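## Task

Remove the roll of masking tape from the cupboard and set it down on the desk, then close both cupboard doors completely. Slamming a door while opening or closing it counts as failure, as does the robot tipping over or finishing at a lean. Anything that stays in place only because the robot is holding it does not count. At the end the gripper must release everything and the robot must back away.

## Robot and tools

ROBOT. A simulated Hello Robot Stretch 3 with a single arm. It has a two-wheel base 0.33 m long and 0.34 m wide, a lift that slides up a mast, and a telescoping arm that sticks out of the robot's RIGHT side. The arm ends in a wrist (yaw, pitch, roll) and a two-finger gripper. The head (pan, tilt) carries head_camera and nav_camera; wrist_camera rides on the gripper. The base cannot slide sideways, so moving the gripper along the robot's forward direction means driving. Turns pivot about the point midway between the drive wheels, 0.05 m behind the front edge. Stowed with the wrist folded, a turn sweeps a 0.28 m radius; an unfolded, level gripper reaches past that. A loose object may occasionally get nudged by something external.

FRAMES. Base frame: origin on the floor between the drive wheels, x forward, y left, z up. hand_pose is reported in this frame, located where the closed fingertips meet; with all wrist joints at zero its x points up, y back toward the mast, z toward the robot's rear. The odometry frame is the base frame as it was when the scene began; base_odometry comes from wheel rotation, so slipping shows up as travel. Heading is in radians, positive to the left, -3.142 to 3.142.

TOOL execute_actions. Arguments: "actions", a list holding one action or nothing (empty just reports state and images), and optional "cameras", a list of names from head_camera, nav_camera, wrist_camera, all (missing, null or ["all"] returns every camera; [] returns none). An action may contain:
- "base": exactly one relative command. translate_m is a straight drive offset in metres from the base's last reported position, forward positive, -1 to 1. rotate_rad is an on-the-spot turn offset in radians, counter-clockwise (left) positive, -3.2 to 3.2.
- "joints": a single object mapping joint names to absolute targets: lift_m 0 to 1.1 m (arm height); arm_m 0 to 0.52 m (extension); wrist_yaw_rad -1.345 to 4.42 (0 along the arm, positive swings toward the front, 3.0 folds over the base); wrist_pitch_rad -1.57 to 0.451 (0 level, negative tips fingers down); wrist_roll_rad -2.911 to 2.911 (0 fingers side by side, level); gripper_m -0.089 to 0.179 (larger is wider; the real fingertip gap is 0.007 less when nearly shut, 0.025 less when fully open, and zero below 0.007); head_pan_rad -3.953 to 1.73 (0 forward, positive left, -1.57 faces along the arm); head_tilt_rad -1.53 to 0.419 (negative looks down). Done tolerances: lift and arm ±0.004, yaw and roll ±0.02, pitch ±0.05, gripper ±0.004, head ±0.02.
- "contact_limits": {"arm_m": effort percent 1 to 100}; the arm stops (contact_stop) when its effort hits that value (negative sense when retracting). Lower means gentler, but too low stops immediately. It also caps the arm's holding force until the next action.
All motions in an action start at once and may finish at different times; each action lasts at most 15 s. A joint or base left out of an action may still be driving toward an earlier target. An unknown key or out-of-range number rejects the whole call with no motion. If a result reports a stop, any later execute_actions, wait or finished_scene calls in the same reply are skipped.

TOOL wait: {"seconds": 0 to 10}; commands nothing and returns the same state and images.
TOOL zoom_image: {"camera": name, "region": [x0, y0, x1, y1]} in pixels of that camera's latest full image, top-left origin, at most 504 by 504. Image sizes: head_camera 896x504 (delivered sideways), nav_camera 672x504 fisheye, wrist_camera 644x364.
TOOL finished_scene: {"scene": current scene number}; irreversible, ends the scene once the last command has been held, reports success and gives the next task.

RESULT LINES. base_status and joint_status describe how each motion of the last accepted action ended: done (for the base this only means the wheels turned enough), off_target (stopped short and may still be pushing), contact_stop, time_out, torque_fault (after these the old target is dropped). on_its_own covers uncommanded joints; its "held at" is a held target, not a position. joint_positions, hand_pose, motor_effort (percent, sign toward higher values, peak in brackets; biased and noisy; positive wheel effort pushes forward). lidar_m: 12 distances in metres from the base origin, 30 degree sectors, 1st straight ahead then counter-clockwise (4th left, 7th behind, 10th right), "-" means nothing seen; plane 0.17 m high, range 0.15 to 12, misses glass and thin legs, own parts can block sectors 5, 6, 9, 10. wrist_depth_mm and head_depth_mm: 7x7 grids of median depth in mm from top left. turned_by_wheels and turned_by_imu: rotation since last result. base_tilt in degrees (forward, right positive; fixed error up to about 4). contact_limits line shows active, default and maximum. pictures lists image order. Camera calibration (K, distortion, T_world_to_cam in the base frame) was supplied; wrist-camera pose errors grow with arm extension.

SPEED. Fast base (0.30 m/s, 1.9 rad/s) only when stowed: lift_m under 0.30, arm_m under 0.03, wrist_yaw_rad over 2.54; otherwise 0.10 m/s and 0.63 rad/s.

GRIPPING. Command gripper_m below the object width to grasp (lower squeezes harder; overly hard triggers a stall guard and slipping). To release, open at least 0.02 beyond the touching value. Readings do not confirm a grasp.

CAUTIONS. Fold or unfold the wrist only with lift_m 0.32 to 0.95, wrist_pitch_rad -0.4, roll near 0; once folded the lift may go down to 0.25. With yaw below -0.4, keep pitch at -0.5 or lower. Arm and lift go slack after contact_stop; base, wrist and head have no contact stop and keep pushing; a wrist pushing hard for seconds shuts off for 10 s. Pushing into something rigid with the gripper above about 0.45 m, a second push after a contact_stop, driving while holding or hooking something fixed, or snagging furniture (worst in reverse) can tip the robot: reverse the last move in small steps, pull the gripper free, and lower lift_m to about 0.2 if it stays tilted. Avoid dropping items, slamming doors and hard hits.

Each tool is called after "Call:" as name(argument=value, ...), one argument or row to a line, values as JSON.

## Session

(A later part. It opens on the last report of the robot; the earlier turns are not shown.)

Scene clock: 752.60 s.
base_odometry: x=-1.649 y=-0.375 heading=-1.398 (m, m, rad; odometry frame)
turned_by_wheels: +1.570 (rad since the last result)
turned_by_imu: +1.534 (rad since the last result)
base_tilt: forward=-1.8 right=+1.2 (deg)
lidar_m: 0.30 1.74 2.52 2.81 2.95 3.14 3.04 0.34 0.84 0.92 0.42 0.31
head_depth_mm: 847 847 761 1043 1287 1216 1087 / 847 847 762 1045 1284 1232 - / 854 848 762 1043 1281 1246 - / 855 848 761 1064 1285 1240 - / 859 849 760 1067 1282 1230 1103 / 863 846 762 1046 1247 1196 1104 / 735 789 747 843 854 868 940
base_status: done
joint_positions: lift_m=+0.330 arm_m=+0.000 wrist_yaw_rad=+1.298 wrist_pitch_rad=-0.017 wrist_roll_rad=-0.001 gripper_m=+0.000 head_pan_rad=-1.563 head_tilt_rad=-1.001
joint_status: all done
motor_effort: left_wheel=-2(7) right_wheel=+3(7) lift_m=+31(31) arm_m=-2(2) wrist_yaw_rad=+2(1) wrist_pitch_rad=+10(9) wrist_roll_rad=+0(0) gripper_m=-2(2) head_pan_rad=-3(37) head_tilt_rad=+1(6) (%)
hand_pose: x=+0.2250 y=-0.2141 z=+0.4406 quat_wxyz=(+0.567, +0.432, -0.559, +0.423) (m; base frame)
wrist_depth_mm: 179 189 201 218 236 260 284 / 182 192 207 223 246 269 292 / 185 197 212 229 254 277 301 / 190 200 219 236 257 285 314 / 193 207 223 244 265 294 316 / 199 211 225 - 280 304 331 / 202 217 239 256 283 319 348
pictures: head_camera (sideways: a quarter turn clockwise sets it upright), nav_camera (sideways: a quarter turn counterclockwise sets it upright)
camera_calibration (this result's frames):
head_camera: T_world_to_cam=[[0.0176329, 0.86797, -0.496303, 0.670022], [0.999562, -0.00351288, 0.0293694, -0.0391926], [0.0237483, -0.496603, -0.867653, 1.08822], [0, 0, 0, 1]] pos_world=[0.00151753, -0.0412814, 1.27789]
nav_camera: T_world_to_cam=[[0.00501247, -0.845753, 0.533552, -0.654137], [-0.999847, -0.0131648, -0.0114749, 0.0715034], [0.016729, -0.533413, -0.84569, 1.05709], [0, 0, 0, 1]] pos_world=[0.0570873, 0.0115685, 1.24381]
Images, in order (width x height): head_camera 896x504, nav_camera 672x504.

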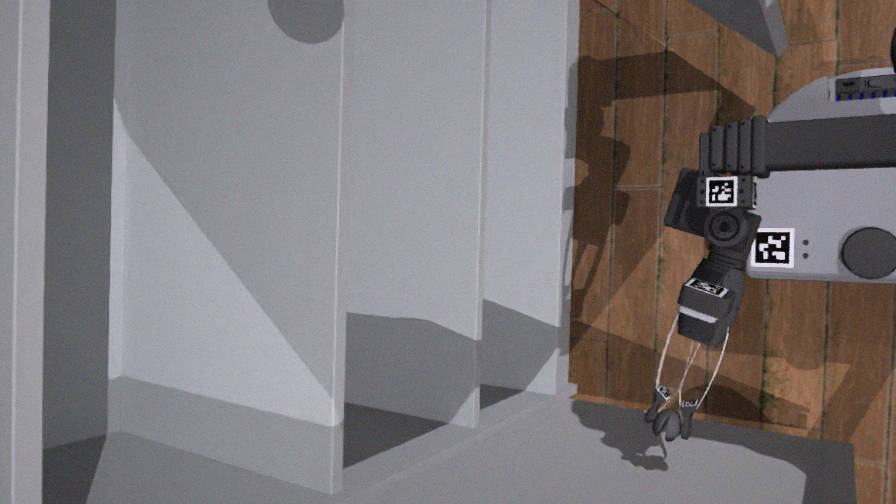

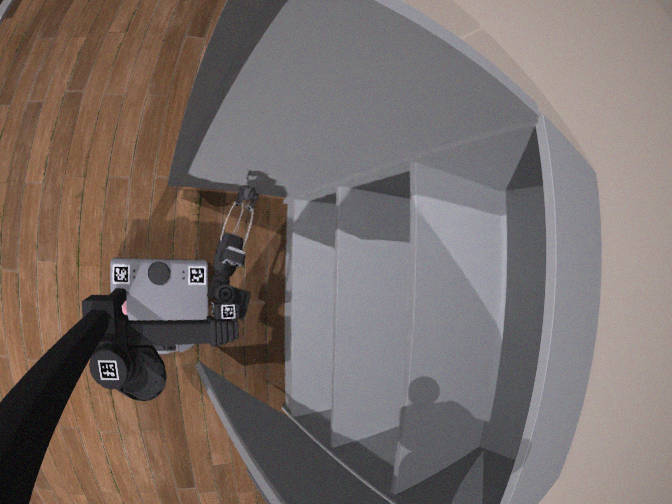

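Call:
execute_actions(
  actions=[
    {"base": {"translate_m": 0.08}, "joints": {"wrist_yaw_rad": 0.0, "gripper_m": 0.1, "lift_m": 0.35}},
  ],
  cameras=["wrist_camera"],
)

Scene clock: 761.90 s.
base_odometry: x=-1.635 y=-0.454 heading=-1.398 (m, m, rad; odometry frame)
turned_by_wheels: +0.000 (rad since the last result)
turned_by_imu: +0.000 (rad since the last result)
base_tilt: forward=-1.8 right=+1.1 (deg)
lidar_m: 0.21 1.68 2.40 2.81 2.95 3.23 3.12 0.41 0.95 0.80 0.31 0.23
head_depth_mm: 846 851 762 1042 1289 1216 1101 / 848 850 759 1043 1285 1231 - / 854 848 761 1050 1281 1254 - / 858 849 762 1064 1284 1212 - / 860 850 759 1063 1284 1217 1100 / 742 815 744 894 922 948 1060 / 531 574 601 612 627 637 690
base_status: done
joint_positions: lift_m=+0.350 arm_m=+0.000 wrist_yaw_rad=+0.002 wrist_pitch_rad=-0.017 wrist_roll_rad=-0.001 gripper_m=+0.100 head_pan_rad=-1.563 head_tilt_rad=-1.001
joint_status: all done
motor_effort: left_wheel=-1(5) right_wheel=+2(8) lift_m=+49(50) arm_m=-2(2) wrist_yaw_rad=-3(3) wrist_pitch_rad=+9(9) wrist_roll_rad=+0(0) gripper_m=+2(81) head_pan_rad=-3(3) head_tilt_rad=+0(1) (%)
hand_pose: x=-0.0209 y=-0.4010 z=+0.4600 quat_wxyz=(+0.708, +0.007, -0.707, -0.005) (m; base frame)
wrist_depth_mm: 288 413 587 582 572 568 551 / 290 414 645 658 662 654 660 / 292 420 665 656 678 679 690 / 291 423 669 671 679 696 687 / 294 355 365 372 422 391 403 / 281 285 716 709 291 298 304 / 298 466 616 636 647 646 654
pictures: wrist_camera
camera_calibration (this result's frames):
wrist_camera: T_world_to_cam=[[-0.999923, 0.0112479, 0.00516541, -0.0189861], [-0.00323267, 0.165517, -0.986202, 0.555234], [-0.0119476, -0.986143, -0.165468, -0.155943], [0, 0, 0, 1]] pos_world=[-0.0190529, -0.245469, 0.521867]
Images, in order (width x height): wrist_camera 644x364.

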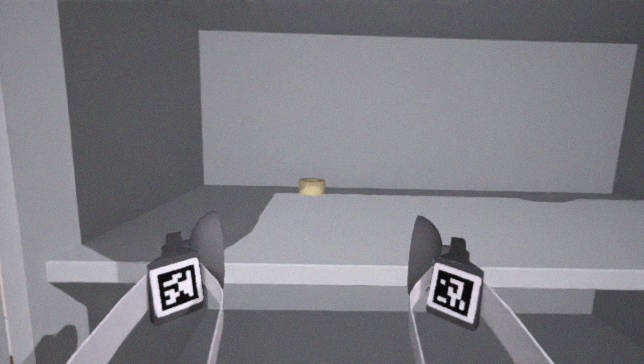

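Call:
execute_actions(
  actions=[
    {"joints": {"arm_m": 0.3, "lift_m": 0.33}},
  ],
  cameras=["wrist_camera"],
)

Scene clock: 785.57 s.
base_odometry: x=-1.635 y=-0.454 heading=-1.398 (m, m, rad; odometry frame)
turned_by_wheels: +0.000 (rad since the last result)
turned_by_imu: -0.003 (rad since the last result)
base_tilt: forward=-1.9 right=+1.0 (deg)
lidar_m: 0.22 1.67 2.40 2.79 2.92 3.24 3.12 0.42 0.95 0.81 0.31 0.22
head_depth_mm: 865 854 767 1068 1286 1216 1100 / 868 855 781 1063 1285 1213 - / 871 854 783 1071 1319 1227 - / 876 853 784 1066 1311 1208 - / 879 849 781 1071 1304 1219 1107 / 754 814 764 903 931 955 1074 / 536 578 606 617 629 641 727
base_status: not commanded
joint_positions: lift_m=+0.330 arm_m=+0.298 wrist_yaw_rad=+0.006 wrist_pitch_rad=-0.070 wrist_roll_rad=-0.001 gripper_m=+0.100 head_pan_rad=-1.564 head_tilt_rad=-0.999
joint_status: all done
on_its_own: arm_m is at rest, and its effort (+16) is outside its rest range (-14 to +14); wrist_pitch_rad is at rest, and its effort (+41) is outside its rest range (-20 to +32)
motor_effort: left_wheel=-1(14) right_wheel=+0(5) lift_m=+31(39) arm_m=+16(24) wrist_yaw_rad=-6(6) wrist_pitch_rad=+41(59) wrist_roll_rad=+0(1) gripper_m=+2(1) head_pan_rad=-2(3) head_tilt_rad=-1(0) (%)
hand_pose: x=-0.0199 y=-0.6971 z=+0.4270 quat_wxyz=(+0.707, +0.027, -0.706, -0.023) (m; base frame)
wrist_depth_mm: 283 362 363 363 366 369 371 / 283 375 374 379 373 383 386 / 284 386 388 389 390 396 394 / 288 359 398 382 397 399 406 / 236 240 246 249 278 261 266 / 169 181 174 174 176 182 184 / 134 127 133 135 136 137 139
pictures: wrist_camera
camera_calibration (this result's frames):
wrist_camera: T_world_to_cam=[[-0.999956, 0.00732578, 0.00585949, -0.0175996], [-0.00412339, 0.217802, -0.975984, 0.603769], [-0.00842605, -0.975966, -0.217762, -0.423837], [0, 0, 0, 1]] pos_world=[-0.0186805, -0.545024, 0.497076]
Images, in order (width x height): wrist_camera 644x364.

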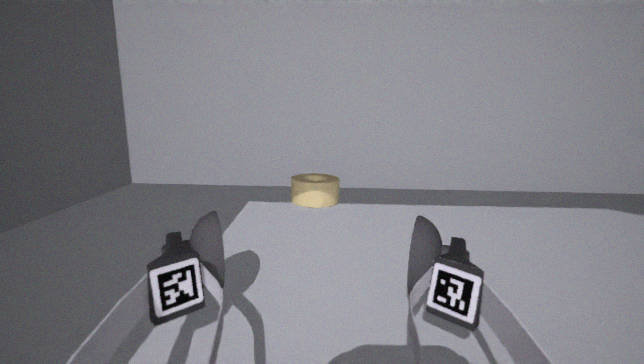

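Call:
execute_actions(
  actions=[
    {"joints": {"arm_m": 0.24}},
  ],
  cameras=["wrist_camera", "head_camera"],
)

Scene clock: 792.47 s.
base_odometry: x=-1.635 y=-0.454 heading=-1.398 (m, m, rad; odometry frame)
turned_by_wheels: +0.000 (rad since the last result)
turned_by_imu: -0.001 (rad since the last result)
base_tilt: forward=-1.7 right=+1.1 (deg)
lidar_m: 0.22 1.66 2.40 2.79 2.93 3.24 3.12 0.42 0.95 0.81 0.31 0.22
head_depth_mm: 867 854 762 1068 1287 1211 1098 / 868 853 779 1062 1295 1217 - / 871 853 779 1058 1304 1225 - / 876 851 782 1069 1309 1208 - / 878 854 782 1070 1301 1208 1106 / 752 813 762 906 930 958 1077 / 534 576 604 617 629 641 728
base_status: not commanded
joint_positions: lift_m=+0.330 arm_m=+0.240 wrist_yaw_rad=+0.002 wrist_pitch_rad=-0.022 wrist_roll_rad=+0.000 gripper_m=+0.100 head_pan_rad=-1.564 head_tilt_rad=-0.999
joint_status: all done
motor_effort: left_wheel=+1(3) right_wheel=+0(6) lift_m=+32(31) arm_m=-2(14) wrist_yaw_rad=-1(6) wrist_pitch_rad=+12(41) wrist_roll_rad=+0(0) gripper_m=+0(0) head_pan_rad=-3(2) head_tilt_rad=-1(0) (%)
hand_pose: x=-0.0210 y=-0.6409 z=+0.4393 quat_wxyz=(+0.707, +0.009, -0.707, -0.007) (m; base frame)
wrist_depth_mm: 288 412 422 429 426 435 437 / 286 418 440 438 437 438 448 / 290 418 450 450 453 462 456 / 293 404 456 462 454 461 474 / 267 289 297 304 341 316 323 / 193 208 198 201 205 210 211 / 148 142 150 152 152 155 157
pictures: head_camera (sideways: a quarter turn clockwise sets it upright), wrist_camera
camera_calibration (this result's frames):
head_camera: T_world_to_cam=[[0.01874, 0.866618, -0.49862, 0.673035], [0.999557, -0.00469931, 0.0293995, -0.0392318], [0.0231349, -0.49895, -0.866322, 1.0865], [0, 0, 0, 1]] pos_world=[0.00146571, -0.0413396, 1.278]
wrist_camera: T_world_to_cam=[[-0.999917, 0.011891, 0.00504317, -0.0158854], [-0.00294434, 0.170327, -0.985383, 0.577269], [-0.0125762, -0.985316, -0.170278, -0.393283], [0, 0, 0, 1]] pos_world=[-0.0191304, -0.485644, 0.501944]
Images, in order (width x height): head_camera 896x504, wrist_camera 644x364.

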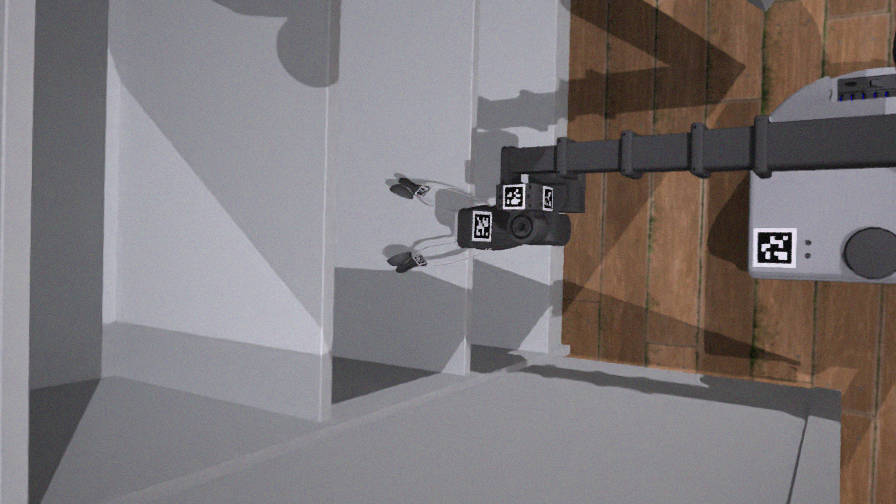

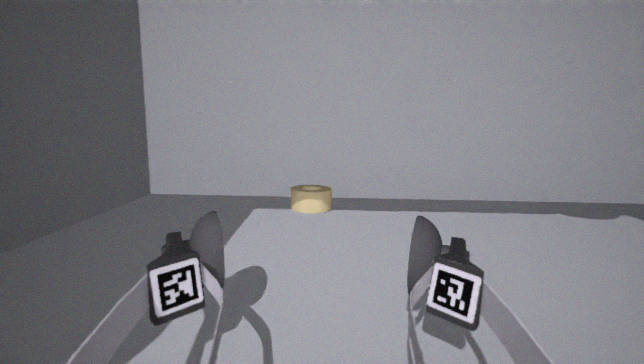

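Call:
execute_actions(
  actions=[
    {"joints": {"lift_m": 0.42, "wrist_pitch_rad": -0.35}},
  ],
  cameras=[],
)

Call:
execute_actions(
  actions=[
    {"joints": {"arm_m": 0.42}, "contact_limits": {"arm_m": 10}},
  ],
  cameras=["wrist_camera"],
)

Scene clock: 822.67 s.
base_odometry: x=-1.635 y=-0.454 heading=-1.398 (m, m, rad; odometry frame)
turned_by_wheels: +0.000 (rad since the last result)
turned_by_imu: -0.001 (rad since the last result)
base_tilt: forward=-1.8 right=+1.0 (deg)
lidar_m: 0.22 1.67 2.39 2.80 2.93 3.23 3.11 0.42 0.95 0.80 0.31 0.22
head_depth_mm: 867 851 763 1066 1288 1212 1101 / 870 854 781 1065 1288 1214 - / 874 850 778 1069 1324 1221 - / 880 853 781 1068 1308 1214 - / 880 853 779 1063 1296 1214 1106 / 753 816 768 903 927 956 1074 / 535 577 605 617 630 641 725
base_status: not commanded
joint_positions: lift_m=+0.420 arm_m=+0.240 wrist_yaw_rad=+0.002 wrist_pitch_rad=-0.363 wrist_roll_rad=+0.000 gripper_m=+0.100 head_pan_rad=-1.564 head_tilt_rad=-0.999
joint_status: all done
motor_effort: left_wheel=+1(1) right_wheel=+0(0) lift_m=+49(50) arm_m=-2(3) wrist_yaw_rad=-2(2) wrist_pitch_rad=+7(83) wrist_roll_rad=+0(0) gripper_m=+0(1) head_pan_rad=-3(4) head_tilt_rad=+1(0) (%)
hand_pose: x=-0.0211 y=-0.6162 z=+0.4450 quat_wxyz=(+0.696, +0.128, -0.695, -0.127) (m; base frame)
wrist_depth_mm: 291 388 400 404 406 407 411 / 288 422 435 431 434 434 436 / 288 390 431 409 457 458 459 / 277 302 308 311 318 324 333 / 235 237 240 243 255 248 254 / 192 200 196 198 198 202 204 / 166 160 165 167 168 169 171
pictures: none
No camera images: the call's "cameras" was empty. Leave "cameras" out to get every camera's image.

Scene clock: 825.23 s.
base_odometry: x=-1.635 y=-0.454 heading=-1.398 (m, m, rad; odometry frame)
turned_by_wheels: +0.000 (rad since the last result)
turned_by_imu: +0.000 (rad since the last result)
base_tilt: forward=-1.7 right=+1.1 (deg)
lidar_m: 0.22 1.66 2.40 2.80 2.94 3.22 3.12 0.42 0.95 0.81 0.31 0.22
head_depth_mm: 870 852 763 1064 1289 1209 1102 / 872 854 763 1063 1282 1216 - / 872 854 765 1163 1305 1214 - / 875 852 764 1068 1306 1220 - / 882 852 780 1066 1301 1214 1103 / 751 811 763 903 929 952 1073 / 536 578 606 619 629 639 726
base_status: not commanded
joint_positions: lift_m=+0.420 arm_m=+0.420 wrist_yaw_rad=+0.001 wrist_pitch_rad=-0.363 wrist_roll_rad=+0.000 gripper_m=+0.100 head_pan_rad=-1.564 head_tilt_rad=-0.999
joint_status: all done
motor_effort: left_wheel=+1(1) right_wheel=+0(0) lift_m=+49(50) arm_m=+2(4) wrist_yaw_rad=-1(2) wrist_pitch_rad=+8(8) wrist_roll_rad=+0(0) gripper_m=+1(1) head_pan_rad=-3(3) head_tilt_rad=+0(0) (%)
contact_limits: arm_m 10 (drawing in: default 17, maximum 29; extending or still: default 25, maximum 40)
hand_pose: x=-0.0213 y=-0.7957 z=+0.4448 quat_wxyz=(+0.696, +0.128, -0.695, -0.128) (m; base frame)
wrist_depth_mm: 236 237 239 240 240 244 244 / 253 254 257 257 259 261 263 / 273 279 277 277 280 282 284 / 275 289 292 293 299 302 305 / 234 235 238 226 255 248 253 / 191 198 195 197 197 204 205 / 165 159 164 166 167 169 171
pictures: wrist_camera
camera_calibration (this result's frames):
wrist_camera: T_world_to_cam=[[-0.999904, 0.0102155, 0.00934011, -0.0175476], [-0.00312782, 0.490571, -0.871396, 0.81314], [-0.0134837, -0.871341, -0.490492, -0.311745], [0, 0, 0, 1]] pos_world=[-0.019206, -0.670359, 0.555822]
Images, in order (width x height): wrist_camera 644x364.

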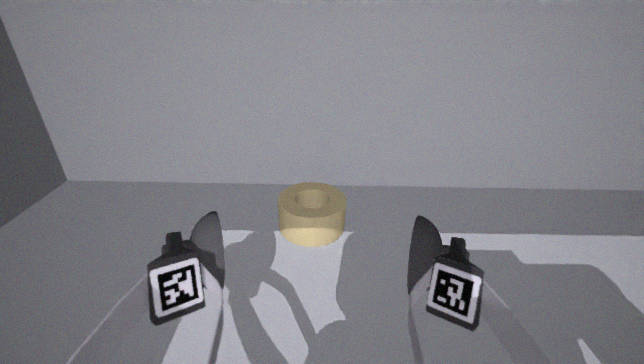

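Call:
execute_actions(
  actions=[
    {"joints": {"arm_m": 0.497, "lift_m": 0.402}, "contact_limits": {"arm_m": 10}},
  ],
  cameras=["wrist_camera"],
)

Scene clock: 845.13 s.
base_odometry: x=-1.635 y=-0.454 heading=-1.398 (m, m, rad; odometry frame)
turned_by_wheels: +0.000 (rad since the last result)
turned_by_imu: -0.001 (rad since the last result)
base_tilt: forward=-1.8 right=+1.1 (deg)
lidar_m: 0.22 1.66 2.40 2.79 2.93 3.22 3.12 0.42 0.95 0.81 0.31 0.22
head_depth_mm: 864 852 764 1065 1289 1217 1100 / 869 849 761 1069 1288 1209 - / 872 848 762 1058 1311 1210 - / 875 848 764 1068 1304 1213 - / 878 852 778 1068 1311 1210 1105 / 755 816 764 901 929 954 1075 / 534 577 604 620 629 641 727
base_status: not commanded
joint_positions: lift_m=+0.402 arm_m=+0.497 wrist_yaw_rad=+0.001 wrist_pitch_rad=-0.364 wrist_roll_rad=+0.000 gripper_m=+0.100 head_pan_rad=-1.564 head_tilt_rad=-0.999
joint_status: all done
motor_effort: left_wheel=+1(1) right_wheel=+0(0) lift_m=+31(43) arm_m=+3(4) wrist_yaw_rad=-1(2) wrist_pitch_rad=+8(8) wrist_roll_rad=+0(0) gripper_m=+0(0) head_pan_rad=-3(2) head_tilt_rad=+1(0) (%)
contact_limits: arm_m 10 (drawing in: default 17, maximum 29; extending or still: default 25, maximum 40)
hand_pose: x=-0.0213 y=-0.8726 z=+0.4273 quat_wxyz=(+0.696, +0.128, -0.695, -0.128) (m; base frame)
wrist_depth_mm: 168 169 170 170 171 172 172 / 181 182 182 184 183 185 186 / 195 197 197 199 199 201 202 / 213 213 215 216 217 219 221 / 203 207 210 177 225 218 223 / 170 175 166 147 173 178 179 / 143 139 145 146 148 149 151
pictures: wrist_camera
camera_calibration (this result's frames):
wrist_camera: T_world_to_cam=[[-0.999904, 0.0102171, 0.00934329, -0.0165991], [-0.00312597, 0.490819, -0.871256, 0.835832], [-0.0134876, -0.871202, -0.49074, -0.38715], [0, 0, 0, 1]] pos_world=[-0.0192065, -0.747358, 0.538388]
Images, in order (width x height): wrist_camera 644x364.

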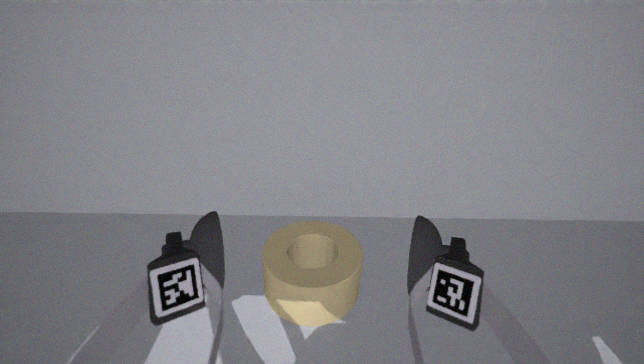

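Call:
execute_actions(
  actions=[
    {"joints": {"arm_m": 0.504, "lift_m": 0.396}, "contact_limits": {"arm_m": 10}},
  ],
  cameras=[],
)

Call:
execute_actions(
  actions=[
    {"joints": {"gripper_m": 0.01}},
  ],
  cameras=["wrist_camera"],
)

Scene clock: 855.73 s.
base_odometry: x=-1.635 y=-0.454 heading=-1.398 (m, m, rad; odometry frame)
turned_by_wheels: +0.000 (rad since the last result)
turned_by_imu: -0.001 (rad since the last result)
base_tilt: forward=-1.8 right=+1.1 (deg)
lidar_m: 0.22 1.67 2.40 2.79 2.93 3.23 3.11 0.42 0.95 0.81 0.31 0.22
head_depth_mm: 865 851 764 1066 1290 1212 1105 / 871 852 780 1068 1289 1217 - / 875 855 765 1045 1306 1214 - / 875 848 764 1068 1305 1217 - / 877 853 781 1065 1302 1213 1106 / 756 815 765 903 929 952 1074 / 534 577 605 618 630 641 728
base_status: not commanded
joint_positions: lift_m=+0.396 arm_m=+0.503 wrist_yaw_rad=+0.001 wrist_pitch_rad=-0.356 wrist_roll_rad=+0.000 gripper_m=+0.100 head_pan_rad=-1.564 head_tilt_rad=-0.999
joint_status: all done
motor_effort: left_wheel=+0(1) right_wheel=+1(0) lift_m=+25(28) arm_m=+4(5) wrist_yaw_rad=-1(2) wrist_pitch_rad=+3(8) wrist_roll_rad=+0(0) gripper_m=+0(0) head_pan_rad=-3(4) head_tilt_rad=+0(0) (%)
contact_limits: arm_m 10 (drawing in: default 17, maximum 29; extending or still: default 25, maximum 40)
hand_pose: x=-0.0213 y=-0.8803 z=+0.4234 quat_wxyz=(+0.696, +0.126, -0.695, -0.125) (m; base frame)
wrist_depth_mm: 162 163 163 164 165 165 166 / 174 175 175 177 177 177 178 / 189 189 190 191 192 192 193 / 205 204 206 208 208 210 210 / 201 203 211 169 220 214 218 / 164 171 161 141 170 174 175 / 140 136 141 140 143 143 147
pictures: none
No camera images: the call's "cameras" was empty. Leave "cameras" out to get every camera's image.

Scene clock: 857.13 s.
base_odometry: x=-1.635 y=-0.454 heading=-1.398 (m, m, rad; odometry frame)
turned_by_wheels: +0.000 (rad since the last result)
turned_by_imu: +0.000 (rad since the last result)
base_tilt: forward=-1.8 right=+1.2 (deg)
lidar_m: 0.22 1.67 2.40 2.80 2.94 3.24 3.12 0.42 0.95 0.81 0.31 0.22
head_depth_mm: 866 857 763 1062 1288 1203 1100 / 871 848 764 1067 1291 1223 - / 870 852 765 1048 1309 1214 - / 879 853 764 1065 1306 1212 - / 881 851 779 1071 1308 1213 1103 / 754 815 763 904 928 952 1071 / 535 576 605 617 631 641 728
base_status: not commanded
joint_positions: lift_m=+0.396 arm_m=+0.504 wrist_yaw_rad=+0.000 wrist_pitch_rad=-0.349 wrist_roll_rad=+0.000 gripper_m=+0.011 head_pan_rad=-1.564 head_tilt_rad=-0.999
joint_status: all done
motor_effort: left_wheel=-1(0) right_wheel=+2(2) lift_m=+28(29) arm_m=+2(5) wrist_yaw_rad=+0(1) wrist_pitch_rad=-1(3) wrist_roll_rad=+0(0) gripper_m=-13(89) head_pan_rad=-3(4) head_tilt_rad=+1(1) (%)
hand_pose: x=-0.0215 y=-0.8813 z=+0.4247 quat_wxyz=(+0.697, +0.123, -0.696, -0.123) (m; base frame)
wrist_depth_mm: 162 162 164 164 165 165 166 / 173 174 175 177 176 177 179 / 187 188 190 189 191 193 194 / 204 203 206 205 207 208 210 / 201 205 215 201 218 215 220 / 166 166 - 137 - 175 176 / 140 141 141 137 145 146 148
pictures: wrist_camera
camera_calibration (this result's frames):
wrist_camera: T_world_to_cam=[[-0.999892, 0.0114615, 0.00918117, -0.0155775], [-0.00258216, 0.478235, -0.878228, 0.829696], [-0.0144566, -0.878157, -0.478154, -0.407461], [0, 0, 0, 1]] pos_world=[-0.0193239, -0.754426, 0.533977]
Images, in order (width x height): wrist_camera 644x364.

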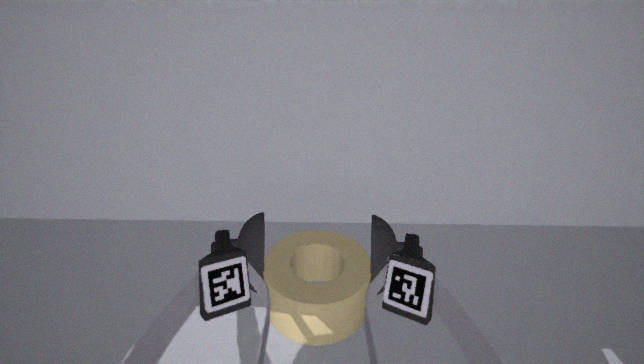

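Call:
execute_actions(
  actions=[
    {"joints": {"gripper_m": -0.005}},
  ],
  cameras=[],
)

Call:
execute_actions(
  actions=[
    {"joints": {"lift_m": 0.44}},
  ],
  cameras=["wrist_camera"],
)

Call:
execute_actions(
  actions=[
    {"joints": {"arm_m": 0.0}},
  ],
  cameras=["wrist_camera", "head_camera"],
)

Scene clock: 866.77 s.
base_odometry: x=-1.635 y=-0.454 heading=-1.398 (m, m, rad; odometry frame)
turned_by_wheels: +0.000 (rad since the last result)
turned_by_imu: +0.000 (rad since the last result)
base_tilt: forward=-1.8 right=+1.2 (deg)
lidar_m: 0.22 1.67 2.41 2.79 2.93 3.23 3.11 0.42 0.95 0.80 0.31 0.22
head_depth_mm: 866 853 763 1068 1283 1215 1102 / 870 852 760 1062 1287 1211 - / 876 853 762 1052 1300 1216 - / 879 851 764 1066 1306 1215 - / 879 850 781 1063 1311 1207 1105 / 753 814 763 901 931 952 1076 / 536 578 604 617 628 639 727
base_status: not commanded
joint_positions: lift_m=+0.396 arm_m=+0.504 wrist_yaw_rad=+0.000 wrist_pitch_rad=-0.350 wrist_roll_rad=+0.000 gripper_m=-0.004 head_pan_rad=-1.564 head_tilt_rad=-0.999
joint_status: all done
motor_effort: left_wheel=-1(0) right_wheel=+2(2) lift_m=+29(29) arm_m=+2(2) wrist_yaw_rad=-1(1) wrist_pitch_rad=+0(0) wrist_roll_rad=+0(0) gripper_m=-19(77) head_pan_rad=-3(3) head_tilt_rad=-1(0) (%)
hand_pose: x=-0.0215 y=-0.8812 z=+0.4247 quat_wxyz=(+0.697, +0.123, -0.696, -0.123) (m; base frame)
wrist_depth_mm: 162 162 163 164 163 165 166 / 174 174 174 176 177 178 179 / 186 188 187 190 191 192 193 / 203 205 206 207 206 209 211 / 201 205 216 201 219 216 221 / 166 168 - 136 - 174 176 / 140 140 141 136 144 147 148
pictures: none
No camera images: the call's "cameras" was empty. Leave "cameras" out to get every camera's image.

Scene clock: 868.00 s.
base_odometry: x=-1.635 y=-0.454 heading=-1.398 (m, m, rad; odometry frame)
turned_by_wheels: +0.000 (rad since the last result)
turned_by_imu: +0.000 (rad since the last result)
base_tilt: forward=-1.8 right=+1.2 (deg)
lidar_m: 0.22 1.67 2.40 2.79 2.93 3.25 3.12 0.42 0.95 0.80 0.31 0.22
head_depth_mm: 868 852 763 1064 1292 1216 1102 / 868 853 763 1068 1289 1218 - / 872 851 757 1072 1297 1222 - / 877 853 772 1064 1311 1208 - / 876 853 780 1068 1302 1219 1108 / 751 818 763 904 925 949 1075 / 534 578 605 617 629 641 727
base_status: not commanded
joint_positions: lift_m=+0.440 arm_m=+0.504 wrist_yaw_rad=+0.000 wrist_pitch_rad=-0.365 wrist_roll_rad=+0.000 gripper_m=-0.004 head_pan_rad=-1.564 head_tilt_rad=-0.999
joint_status: all done
motor_effort: left_wheel=+0(0) right_wheel=+1(2) lift_m=+50(49) arm_m=+2(2) wrist_yaw_rad=+0(1) wrist_pitch_rad=+9(10) wrist_roll_rad=+0(0) gripper_m=-19(19) head_pan_rad=-2(2) head_tilt_rad=+0(0) (%)
hand_pose: x=-0.0215 y=-0.8795 z=+0.4643 quat_wxyz=(+0.696, +0.129, -0.695, -0.129) (m; base frame)
wrist_depth_mm: 162 162 163 164 163 165 166 / 174 174 175 176 177 178 180 / 188 189 190 190 191 193 195 / 206 205 208 209 209 211 211 / 225 225 223 220 226 233 234 / 215 217 - 137 - 227 229 / 183 184 185 144 188 191 193
pictures: wrist_camera
camera_calibration (this result's frames):
wrist_camera: T_world_to_cam=[[-0.999892, 0.0113061, 0.00936397, -0.0161818], [-0.00258301, 0.492412, -0.870358, 0.872387], [-0.0144513, -0.870289, -0.49233, -0.373442], [0, 0, 0, 1]] pos_world=[-0.0193234, -0.754394, 0.575584]
Images, in order (width x height): wrist_camera 644x364.

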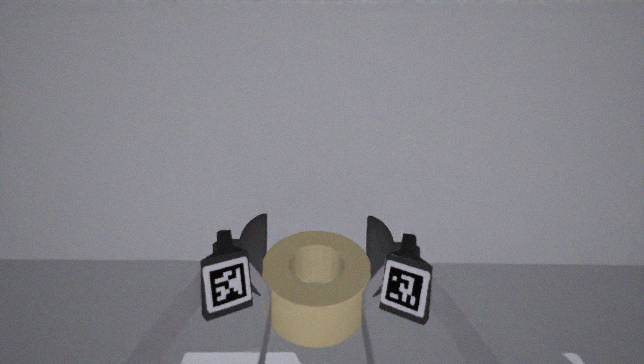

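Scene clock: 872.90 s.
base_odometry: x=-1.635 y=-0.454 heading=-1.398 (m, m, rad; odometry frame)
turned_by_wheels: +0.000 (rad since the last result)
turned_by_imu: -0.001 (rad since the last result)
base_tilt: forward=-1.8 right=+1.2 (deg)
lidar_m: 0.22 1.66 2.40 2.79 2.94 3.22 3.12 0.42 0.95 0.80 0.31 0.22
head_depth_mm: 866 852 762 1066 1289 1212 1105 / 872 852 778 1065 1282 1231 - / 874 851 780 1065 1308 - - / 878 852 780 1066 1286 1219 - / 879 851 781 1066 1308 1216 1104 / 754 811 762 903 924 954 1080 / 535 577 605 618 629 642 725
base_status: not commanded
joint_positions: lift_m=+0.440 arm_m=+0.000 wrist_yaw_rad=+0.000 wrist_pitch_rad=-0.366 wrist_roll_rad=+0.000 gripper_m=-0.004 head_pan_rad=-1.564 head_tilt_rad=-0.999
joint_status: all done
motor_effort: left_wheel=-1(0) right_wheel=+1(2) lift_m=+49(50) arm_m=-2(2) wrist_yaw_rad=-1(0) wrist_pitch_rad=+9(9) wrist_roll_rad=+0(0) gripper_m=-17(19) head_pan_rad=-3(2) head_tilt_rad=+1(0) (%)
hand_pose: x=-0.0215 y=-0.3758 z=+0.4641 quat_wxyz=(+0.696, +0.129, -0.695, -0.129) (m; base frame)
wrist_depth_mm: 290 425 623 622 634 629 640 / 292 426 662 668 677 670 669 / 293 417 484 504 520 533 538 / 309 346 347 353 363 369 371 / 305 435 688 690 777 760 692 / 305 433 - 137 - 609 622 / 306 407 490 143 501 514 516
pictures: head_camera (sideways: a quarter turn clockwise sets it upright), wrist_camera
camera_calibration (this result's frames):
head_camera: T_world_to_cam=[[0.0187399, 0.866618, -0.49862, 0.673035], [0.999557, -0.00469919, 0.0293995, -0.0392318], [0.023135, -0.49895, -0.866322, 1.0865], [0, 0, 0, 1]] pos_world=[0.00146571, -0.0413396, 1.278]
wrist_camera: T_world_to_cam=[[-0.999892, 0.0113, 0.00937264, -0.0218806], [-0.00258259, 0.493073, -0.869984, 0.624325], [-0.0144522, -0.869915, -0.49299, 0.0652072], [0, 0, 0, 1]] pos_world=[-0.0193235, -0.250866, 0.575504]
Images, in order (width x height): head_camera 896x504, wrist_camera 644x364.

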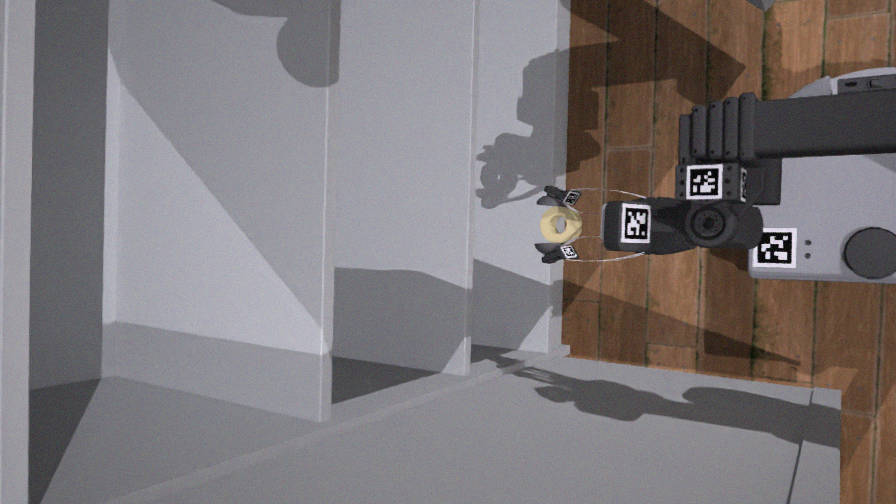

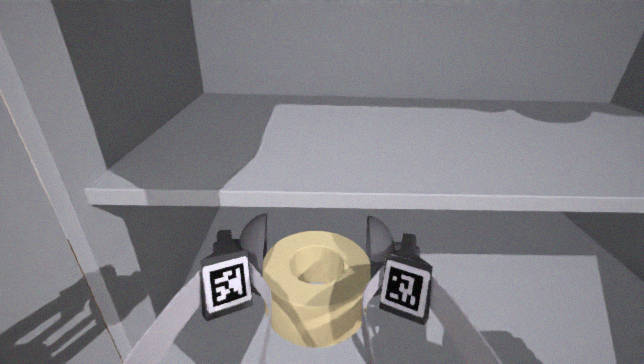

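Call:
execute_actions(
  actions=[
    {"base": {"translate_m": -0.08}, "joints": {"wrist_pitch_rad": -0.4}},
  ],
  cameras=[],
)

Call:
execute_actions(
  actions=[
    {"joints": {"wrist_yaw_rad": 3.0}},
  ],
  cameras=["wrist_camera"],
)

Call:
execute_actions(
  actions=[
    {"base": {"rotate_rad": 1.57}, "joints": {"lift_m": 0.28}},
  ],
  cameras=[],
)

Call:
execute_actions(
  actions=[
    {"base": {"translate_m": 0.23}},
  ],
  cameras=[],
)

Call:
execute_actions(
  actions=[
    {"base": {"rotate_rad": -1.57}, "joints": {"head_pan_rad": -1.2, "head_tilt_rad": -0.9}},
  ],
  cameras=["nav_camera", "wrist_camera"],
)

Scene clock: 920.27 s.
base_odometry: x=-1.649 y=-0.375 heading=-1.398 (m, m, rad; odometry frame)
turned_by_wheels: +0.000 (rad since the last result)
turned_by_imu: -0.001 (rad since the last result)
base_tilt: forward=-1.8 right=+1.1 (deg)
lidar_m: 0.30 1.73 2.51 2.80 2.93 3.16 3.02 0.35 0.84 0.94 0.42 0.31
head_depth_mm: 869 853 765 1068 1288 1193 1101 / 871 854 765 1063 1285 1232 - / 873 851 777 1069 1293 - - / 875 851 781 1064 1292 1212 - / 878 854 781 1068 1308 1215 1106 / 883 854 779 1050 1258 1201 1099 / 746 797 763 849 861 873 1014
base_status: done
joint_positions: lift_m=+0.440 arm_m=+0.000 wrist_yaw_rad=+0.000 wrist_pitch_rad=-0.415 wrist_roll_rad=+0.000 gripper_m=-0.004 head_pan_rad=-1.564 head_tilt_rad=-0.999
joint_status: all done
motor_effort: left_wheel=+0(7) right_wheel=+1(4) lift_m=+50(49) arm_m=-2(2) wrist_yaw_rad=-1(1) wrist_pitch_rad=+7(9) wrist_roll_rad=+0(0) gripper_m=-18(18) head_pan_rad=-3(3) head_tilt_rad=+0(1) (%)
hand_pose: x=-0.0215 y=-0.3700 z=+0.4531 quat_wxyz=(+0.692, +0.146, -0.691, -0.146) (m; base frame)
wrist_depth_mm: 382 559 608 633 641 621 619 / 384 537 650 655 652 651 619 / 377 411 417 427 438 453 462 / 334 340 346 354 359 367 351 / 400 577 703 660 716 706 631 / 401 537 - 136 - 574 569 / 400 474 491 143 500 506 512
pictures: none
No camera images: the call's "cameras" was empty. Leave "cameras" out to get every camera's image.

Scene clock: 922.77 s.
base_odometry: x=-1.649 y=-0.375 heading=-1.398 (m, m, rad; odometry frame)
turned_by_wheels: +0.000 (rad since the last result)
turned_by_imu: +0.000 (rad since the last result)
base_tilt: forward=-1.9 right=+1.1 (deg)
lidar_m: 0.30 1.72 2.51 2.80 2.92 3.16 3.04 0.35 0.84 0.94 0.42 0.31
head_depth_mm: 863 853 763 1063 1282 1197 1102 / 869 852 763 1066 1280 1225 - / 874 851 779 1069 1308 1250 - / 878 854 782 1068 1307 1247 - / 878 851 781 1066 1312 1217 1101 / 883 850 779 1047 1260 1195 1102 / 739 795 766 845 862 876 1021
base_status: not commanded
joint_positions: lift_m=+0.440 arm_m=+0.000 wrist_yaw_rad=+2.998 wrist_pitch_rad=-0.415 wrist_roll_rad=+0.000 gripper_m=-0.004 head_pan_rad=-1.564 head_tilt_rad=-0.999
joint_status: all done
motor_effort: left_wheel=+0(0) right_wheel=+1(1) lift_m=+49(50) arm_m=-1(2) wrist_yaw_rad=+1(2) wrist_pitch_rad=+8(8) wrist_roll_rad=+0(0) gripper_m=-17(17) head_pan_rad=-3(3) head_tilt_rad=-1(0) (%)
hand_pose: x=+0.0110 y=+0.0773 z=+0.4531 quat_wxyz=(+0.195, +0.700, +0.096, +0.680) (m; base frame)
wrist_depth_mm: - - - - - - - / - - - - - - - / - - - - - - - / - - - - - - - / 827 858 882 832 908 879 898 / 688 697 - 136 - 724 744 / 598 602 624 143 613 620 633
pictures: wrist_camera
camera_calibration (this result's frames):
wrist_camera: T_world_to_cam=[[0.987977, -0.154282, 0.00991729, -0.00372407], [-0.074189, -0.52941, -0.845116, 0.459953], [0.135636, 0.834219, -0.534491, 0.339849], [0, 0, 0, 1]] pos_world=[-0.00829308, -0.0405793, 0.570397]
Images, in order (width x height): wrist_camera 644x364.

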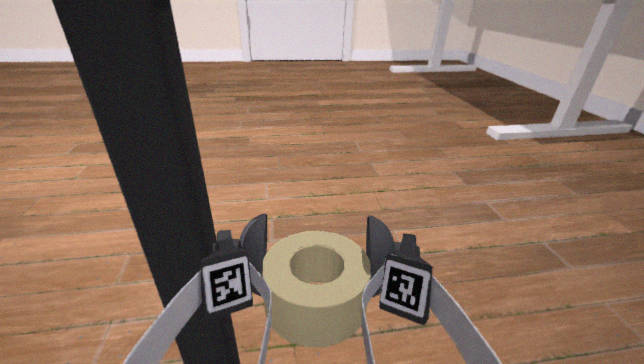

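Scene clock: 925.70 s.
base_odometry: x=-1.649 y=-0.375 heading=+0.172 (m, m, rad; odometry frame)
turned_by_wheels: +1.570 (rad since the last result)
turned_by_imu: +1.530 (rad since the last result)
base_tilt: forward=-1.8 right=+1.1 (deg)
lidar_m: 2.79 2.91 3.16 3.04 0.53 0.82 0.94 0.43 0.31 0.30 1.72 2.45
head_depth_mm: 1665 332 378 499 734 1177 1103 / 1671 333 379 501 736 1181 - / 1668 1909 412 512 737 1183 - / 1681 1907 1711 1511 1352 1234 - / 1673 1906 1720 1506 1345 1218 1103 / 1675 1902 1710 1516 1350 1211 1104 / 1665 1914 1726 1513 1342 1212 1098
base_status: done
joint_positions: lift_m=+0.280 arm_m=+0.000 wrist_yaw_rad=+2.998 wrist_pitch_rad=-0.416 wrist_roll_rad=+0.000 gripper_m=-0.004 head_pan_rad=-1.564 head_tilt_rad=-0.999
joint_status: all done
motor_effort: left_wheel=-1(10) right_wheel=+2(11) lift_m=+31(40) arm_m=-2(2) wrist_yaw_rad=+1(1) wrist_pitch_rad=+9(9) wrist_roll_rad=+0(0) gripper_m=-17(17) head_pan_rad=-3(2) head_tilt_rad=+0(0) (%)
hand_pose: x=+0.0109 y=+0.0771 z=+0.2933 quat_wxyz=(+0.196, +0.700, +0.096, +0.680) (m; base frame)
wrist_depth_mm: 321 - - - - - - / 360 - - - - - - / 412 - - - - - - / 501 412 765 776 799 815 818 / 604 558 634 594 649 639 642 / 497 502 - 137 - 526 528 / 444 - - 136 437 446 448
pictures: none
No camera images: the call's "cameras" was empty. Leave "cameras" out to get every camera's image.

Scene clock: 927.93 s.
base_odometry: x=-1.422 y=-0.336 heading=+0.172 (m, m, rad; odometry frame)
turned_by_wheels: +0.000 (rad since the last result)
turned_by_imu: +0.000 (rad since the last result)
base_tilt: forward=-1.8 right=+1.1 (deg)
lidar_m: 2.56 2.68 3.17 3.04 1.71 0.50 1.17 0.43 0.40 1.75 1.57 2.45
head_depth_mm: 1653 1920 1727 1512 1352 1175 1099 / 1669 1901 1721 1503 1343 1210 - / 1667 1908 1722 1509 1350 1227 - / 1666 1903 1713 1519 1348 1249 - / 1666 1909 1727 1507 1338 1215 1102 / 1678 1924 1727 1512 1350 1216 1100 / 1676 1917 1721 1500 1346 1210 1101
base_status: done
joint_positions: lift_m=+0.280 arm_m=+0.000 wrist_yaw_rad=+2.998 wrist_pitch_rad=-0.416 wrist_roll_rad=+0.000 gripper_m=-0.004 head_pan_rad=-1.564 head_tilt_rad=-0.999
joint_status: not commanded
motor_effort: left_wheel=-1(11) right_wheel=+2(11) lift_m=+31(31) arm_m=-2(2) wrist_yaw_rad=+1(1) wrist_pitch_rad=+9(9) wrist_roll_rad=+0(0) gripper_m=-17(17) head_pan_rad=-2(3) head_tilt_rad=+0(0) (%)
hand_pose: x=+0.0108 y=+0.0771 z=+0.2933 quat_wxyz=(+0.196, +0.700, +0.097, +0.680) (m; base frame)
wrist_depth_mm: - - - - - - - / - - - - - - - / - - - - - - - / 742 758 775 803 794 820 816 / 609 606 642 597 658 625 640 / 509 504 - 136 - 527 532 / 443 - - 135 446 452 449
pictures: none
No camera images: the call's "cameras" was empty. Leave "cameras" out to get every camera's image.

Scene clock: 930.10 s.
base_odometry: x=-1.422 y=-0.336 heading=-1.398 (m, m, rad; odometry frame)
turned_by_wheels: -1.570 (rad since the last result)
turned_by_imu: -1.526 (rad since the last result)
base_tilt: forward=-1.8 right=+1.1 (deg)
lidar_m: 1.75 1.58 2.50 2.56 2.70 3.14 3.03 1.67 0.50 1.06 0.41 0.39
head_depth_mm: 1010 998 1205 1154 1338 1249 1109 / 1044 987 1238 1374 1360 1245 1125 / 872 960 1237 1406 1415 1245 - / 670 790 948 1192 1381 1251 1124 / 558 615 710 842 1028 1220 1116 / 1172 502 566 639 797 1243 1107 / 1317 426 462 585 1406 1236 1118
base_status: done
joint_positions: lift_m=+0.280 arm_m=+0.000 wrist_yaw_rad=+2.998 wrist_pitch_rad=-0.416 wrist_roll_rad=+0.000 gripper_m=-0.004 head_pan_rad=-1.207 head_tilt_rad=-0.902
joint_status: all done
motor_effort: left_wheel=+1(13) right_wheel=+0(7) lift_m=+31(31) arm_m=-2(2) wrist_yaw_rad=+1(0) wrist_pitch_rad=+9(9) wrist_roll_rad=+0(0) gripper_m=-18(18) head_pan_rad=+2(21) head_tilt_rad=+0(11) (%)
hand_pose: x=+0.0108 y=+0.0771 z=+0.2933 quat_wxyz=(+0.196, +0.700, +0.097, +0.680) (m; base frame)
wrist_depth_mm: - - - - - - - / - - - - - - - / - - - - - - - / 732 739 786 782 792 802 832 / 602 600 636 604 664 633 640 / 503 504 - 137 - 529 531 / 438 - - 135 439 451 448
pictures: nav_camera (sideways: a quarter turn counterclockwise sets it upright), wrist_camera
camera_calibration (this result's frames):
nav_camera: T_world_to_cam=[[0.279336, -0.737765, 0.614552, -0.761339], [-0.932118, -0.361991, -0.010886, 0.0703251], [0.230494, -0.569795, -0.788801, 0.981829], [0, 0, 0, 1]] pos_world=[0.0519152, 0.0232091, 1.24312]
wrist_camera: T_world_to_cam=[[0.988103, -0.153474, 0.00993597, -0.00203336], [-0.073971, -0.530896, -0.844203, 0.324643], [0.134838, 0.833424, -0.535932, 0.255135], [0, 0, 0, 1]] pos_world=[-0.00837874, -0.0405965, 0.41082]
Images, in order (width x height): nav_camera 672x504, wrist_camera 644x364.

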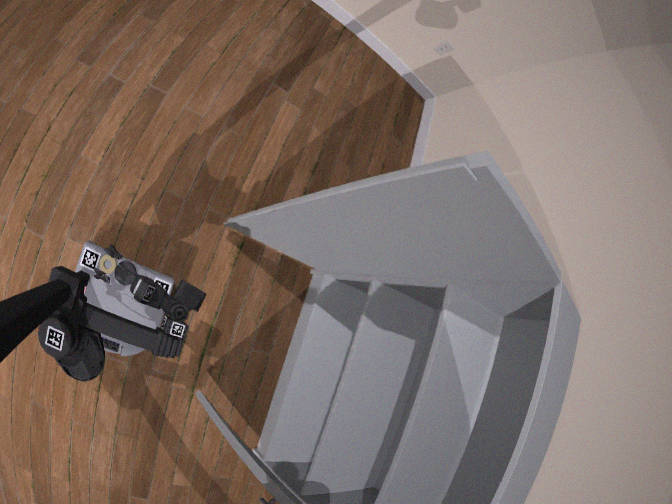

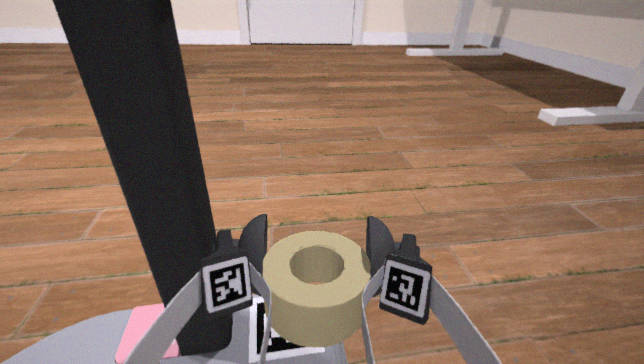

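Call:
execute_actions(
  actions=[
    {"base": {"translate_m": 0.48}, "joints": {"head_pan_rad": -1.9, "head_tilt_rad": -0.9}},
  ],
  cameras=["nav_camera", "head_camera"],
)

Scene clock: 941.33 s.
base_odometry: x=-1.340 y=-0.809 heading=-1.398 (m, m, rad; odometry frame)
turned_by_wheels: +0.000 (rad since the last result)
turned_by_imu: +0.001 (rad since the last result)
base_tilt: forward=-1.8 right=+1.1 (deg)
lidar_m: 1.27 1.26 1.21 2.56 2.69 3.65 3.52 0.89 0.33 0.66 1.25 1.31
head_depth_mm: 1174 1058 1331 1550 1408 1242 1114 / 1153 990 375 511 1410 1248 1130 / 1130 413 450 527 668 1185 - / 534 562 681 857 1154 1216 - / 797 1032 1413 1579 1410 1252 1101 / 1063 1240 1483 1621 1406 1240 1117 / 1037 1195 1412 1584 1407 1239 1115
base_status: done
joint_positions: lift_m=+0.280 arm_m=+0.000 wrist_yaw_rad=+2.998 wrist_pitch_rad=-0.416 wrist_roll_rad=+0.000 gripper_m=-0.004 head_pan_rad=-1.893 head_tilt_rad=-0.902
joint_status: all done
motor_effort: left_wheel=+1(13) right_wheel=+0(7) lift_m=+31(31) arm_m=-2(2) wrist_yaw_rad=+0(1) wrist_pitch_rad=+9(9) wrist_roll_rad=+0(0) gripper_m=-17(18) head_pan_rad=-3(32) head_tilt_rad=+1(2) (%)
hand_pose: x=+0.0108 y=+0.0771 z=+0.2933 quat_wxyz=(+0.196, +0.700, +0.097, +0.680) (m; base frame)
wrist_depth_mm: - - - - - - - / - - - - - - - / - - - - - - - / 742 739 753 788 783 821 835 / 604 596 636 599 660 637 634 / 502 504 - 137 - 519 526 / 451 - - 135 441 449 448
pictures: head_camera (sideways: a quarter turn clockwise sets it upright), nav_camera (sideways: a quarter turn counterclockwise sets it upright)
camera_calibration (this result's frames):
head_camera: T_world_to_cam=[[0.28118, 0.764805, -0.579665, 0.777012], [0.945375, -0.32457, 0.0303414, -0.0401314], [-0.164937, -0.556532, -0.81429, 1.02001], [0, 0, 0, 1]] pos_world=[-0.012304, -0.0396193, 1.28221]
nav_camera: T_world_to_cam=[[-0.251422, -0.747738, 0.614552, -0.758101], [-0.950465, 0.310641, -0.010886, 0.070437], [-0.182765, -0.586847, -0.788801, 0.98435], [0, 0, 0, 1]] pos_world=[0.0562494, -0.0110783, 1.24312]
Images, in order (width x height): head_camera 896x504, nav_camera 672x504.

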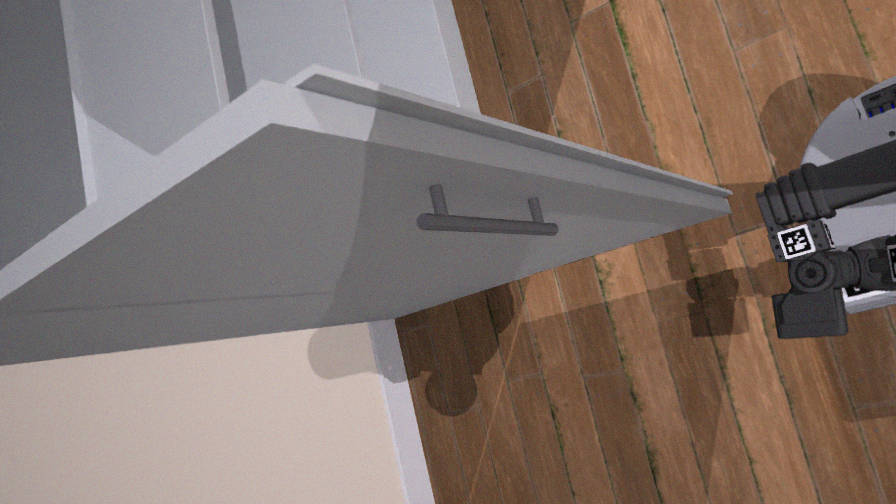

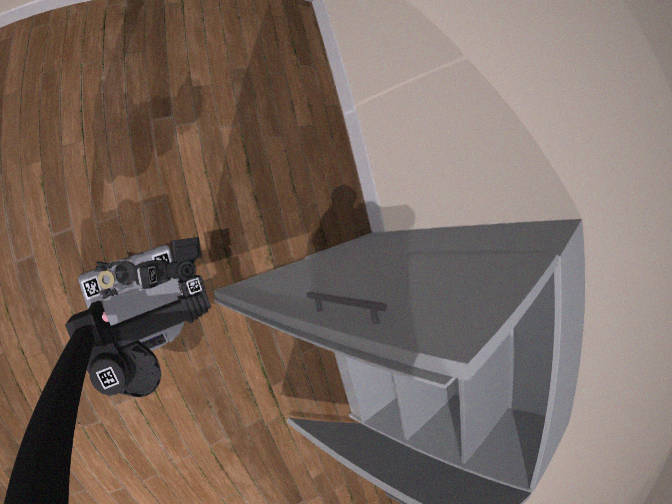

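Call:
execute_actions(
  actions=[
    {"joints": {"arm_m": 0.2}},
  ],
  cameras=[],
)

Call:
execute_actions(
  actions=[
    {"base": {"translate_m": -0.31}, "joints": {"head_pan_rad": -1.57}},
  ],
  cameras=["head_camera"],
)

Scene clock: 981.03 s.
base_odometry: x=-1.340 y=-0.809 heading=-1.398 (m, m, rad; odometry frame)
turned_by_wheels: +0.000 (rad since the last result)
turned_by_imu: -0.001 (rad since the last result)
base_tilt: forward=-1.8 right=+1.0 (deg)
lidar_m: 1.27 1.26 1.21 2.56 2.70 3.63 3.51 0.89 0.33 0.66 1.26 1.31
head_depth_mm: 1175 1060 1336 1544 1415 1245 1119 / 1153 991 375 511 1414 1238 1126 / 1129 413 451 527 669 1197 - / 534 562 678 853 1082 1218 1146 / 797 1030 1407 1595 1434 1230 1124 / 1065 1227 1485 1615 1401 1244 1108 / 1028 1193 1419 1580 1408 1246 1115
base_status: not commanded
joint_positions: lift_m=+0.280 arm_m=+0.200 wrist_yaw_rad=+2.998 wrist_pitch_rad=-0.416 wrist_roll_rad=+0.000 gripper_m=-0.004 head_pan_rad=-1.893 head_tilt_rad=-0.902
joint_status: all done
motor_effort: left_wheel=+1(1) right_wheel=+0(0) lift_m=+31(31) arm_m=+2(4) wrist_yaw_rad=+1(0) wrist_pitch_rad=+9(9) wrist_roll_rad=+0(0) gripper_m=-18(17) head_pan_rad=-3(3) head_tilt_rad=+0(2) (%)
hand_pose: x=+0.0108 y=-0.1224 z=+0.2933 quat_wxyz=(+0.196, +0.700, +0.097, +0.680) (m; base frame)
wrist_depth_mm: - - - - - - - / - - - - - - - / - - - - - - - / 755 789 816 795 813 805 812 / 625 - - 168 660 641 645 / - - - 136 - 527 524 / - - - 135 441 448 453
pictures: none
No camera images: the call's "cameras" was empty. Leave "cameras" out to get every camera's image.

Scene clock: 985.30 s.
base_odometry: x=-1.393 y=-0.504 heading=-1.398 (m, m, rad; odometry frame)
turned_by_wheels: +0.000 (rad since the last result)
turned_by_imu: -0.001 (rad since the last result)
base_tilt: forward=-1.8 right=+1.1 (deg)
lidar_m: 1.58 1.44 2.28 2.57 2.69 3.30 3.22 0.62 0.38 0.41 1.25 1.63
head_depth_mm: 1040 397 429 1378 1412 1242 1113 / 1046 421 475 563 789 1243 1135 / 1009 474 558 660 831 1204 - / 514 557 671 846 1111 1243 1148 / 560 669 854 1246 1384 1237 1113 / 1055 1270 1538 1613 1407 1248 1116 / 1083 1284 1556 1617 1410 1252 1113
base_status: done
joint_positions: lift_m=+0.280 arm_m=+0.200 wrist_yaw_rad=+2.999 wrist_pitch_rad=-0.417 wrist_roll_rad=+0.000 gripper_m=-0.004 head_pan_rad=-1.577 head_tilt_rad=-0.902
joint_status: all done
motor_effort: left_wheel=+1(6) right_wheel=+0(12) lift_m=+31(31) arm_m=+2(3) wrist_yaw_rad=+1(1) wrist_pitch_rad=+9(10) wrist_roll_rad=+0(0) gripper_m=-18(18) head_pan_rad=+1(22) head_tilt_rad=+2(1) (%)
hand_pose: x=+0.0107 y=-0.1224 z=+0.2933 quat_wxyz=(+0.195, +0.700, +0.097, +0.680) (m; base frame)
wrist_depth_mm: - - - - - - - / - - - - - - - / 977 - - - - - - / 756 805 811 823 789 809 820 / 621 - - 168 646 640 640 / - - - 137 - 526 530 / - - - 135 439 453 441
pictures: head_camera (sideways: a quarter turn clockwise sets it upright)
camera_calibration (this result's frames):
head_camera: T_world_to_cam=[[0.0293356, 0.814256, -0.579764, 0.778678], [0.999436, -0.0144028, 0.0303424, -0.0404625], [0.0163563, -0.580327, -0.814219, 1.01881], [0, 0, 0, 1]] pos_world=[0.00093268, -0.0433809, 1.28221]
Images, in order (width x height): head_camera 896x504.

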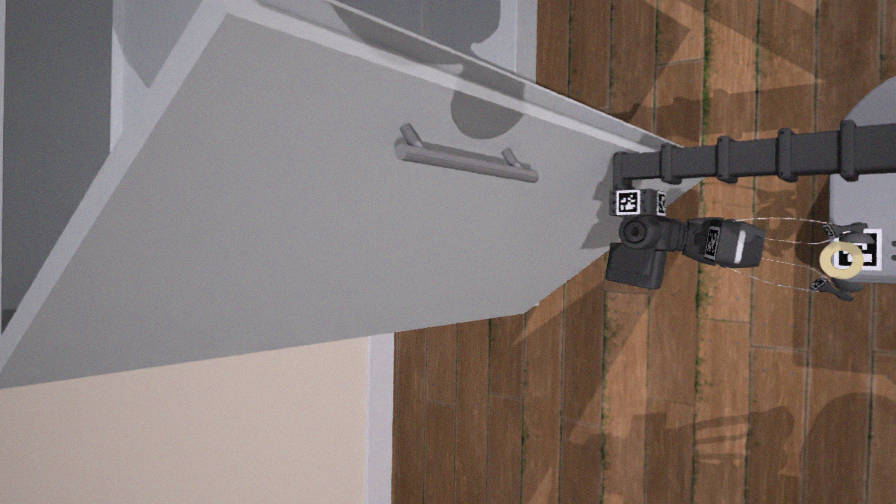

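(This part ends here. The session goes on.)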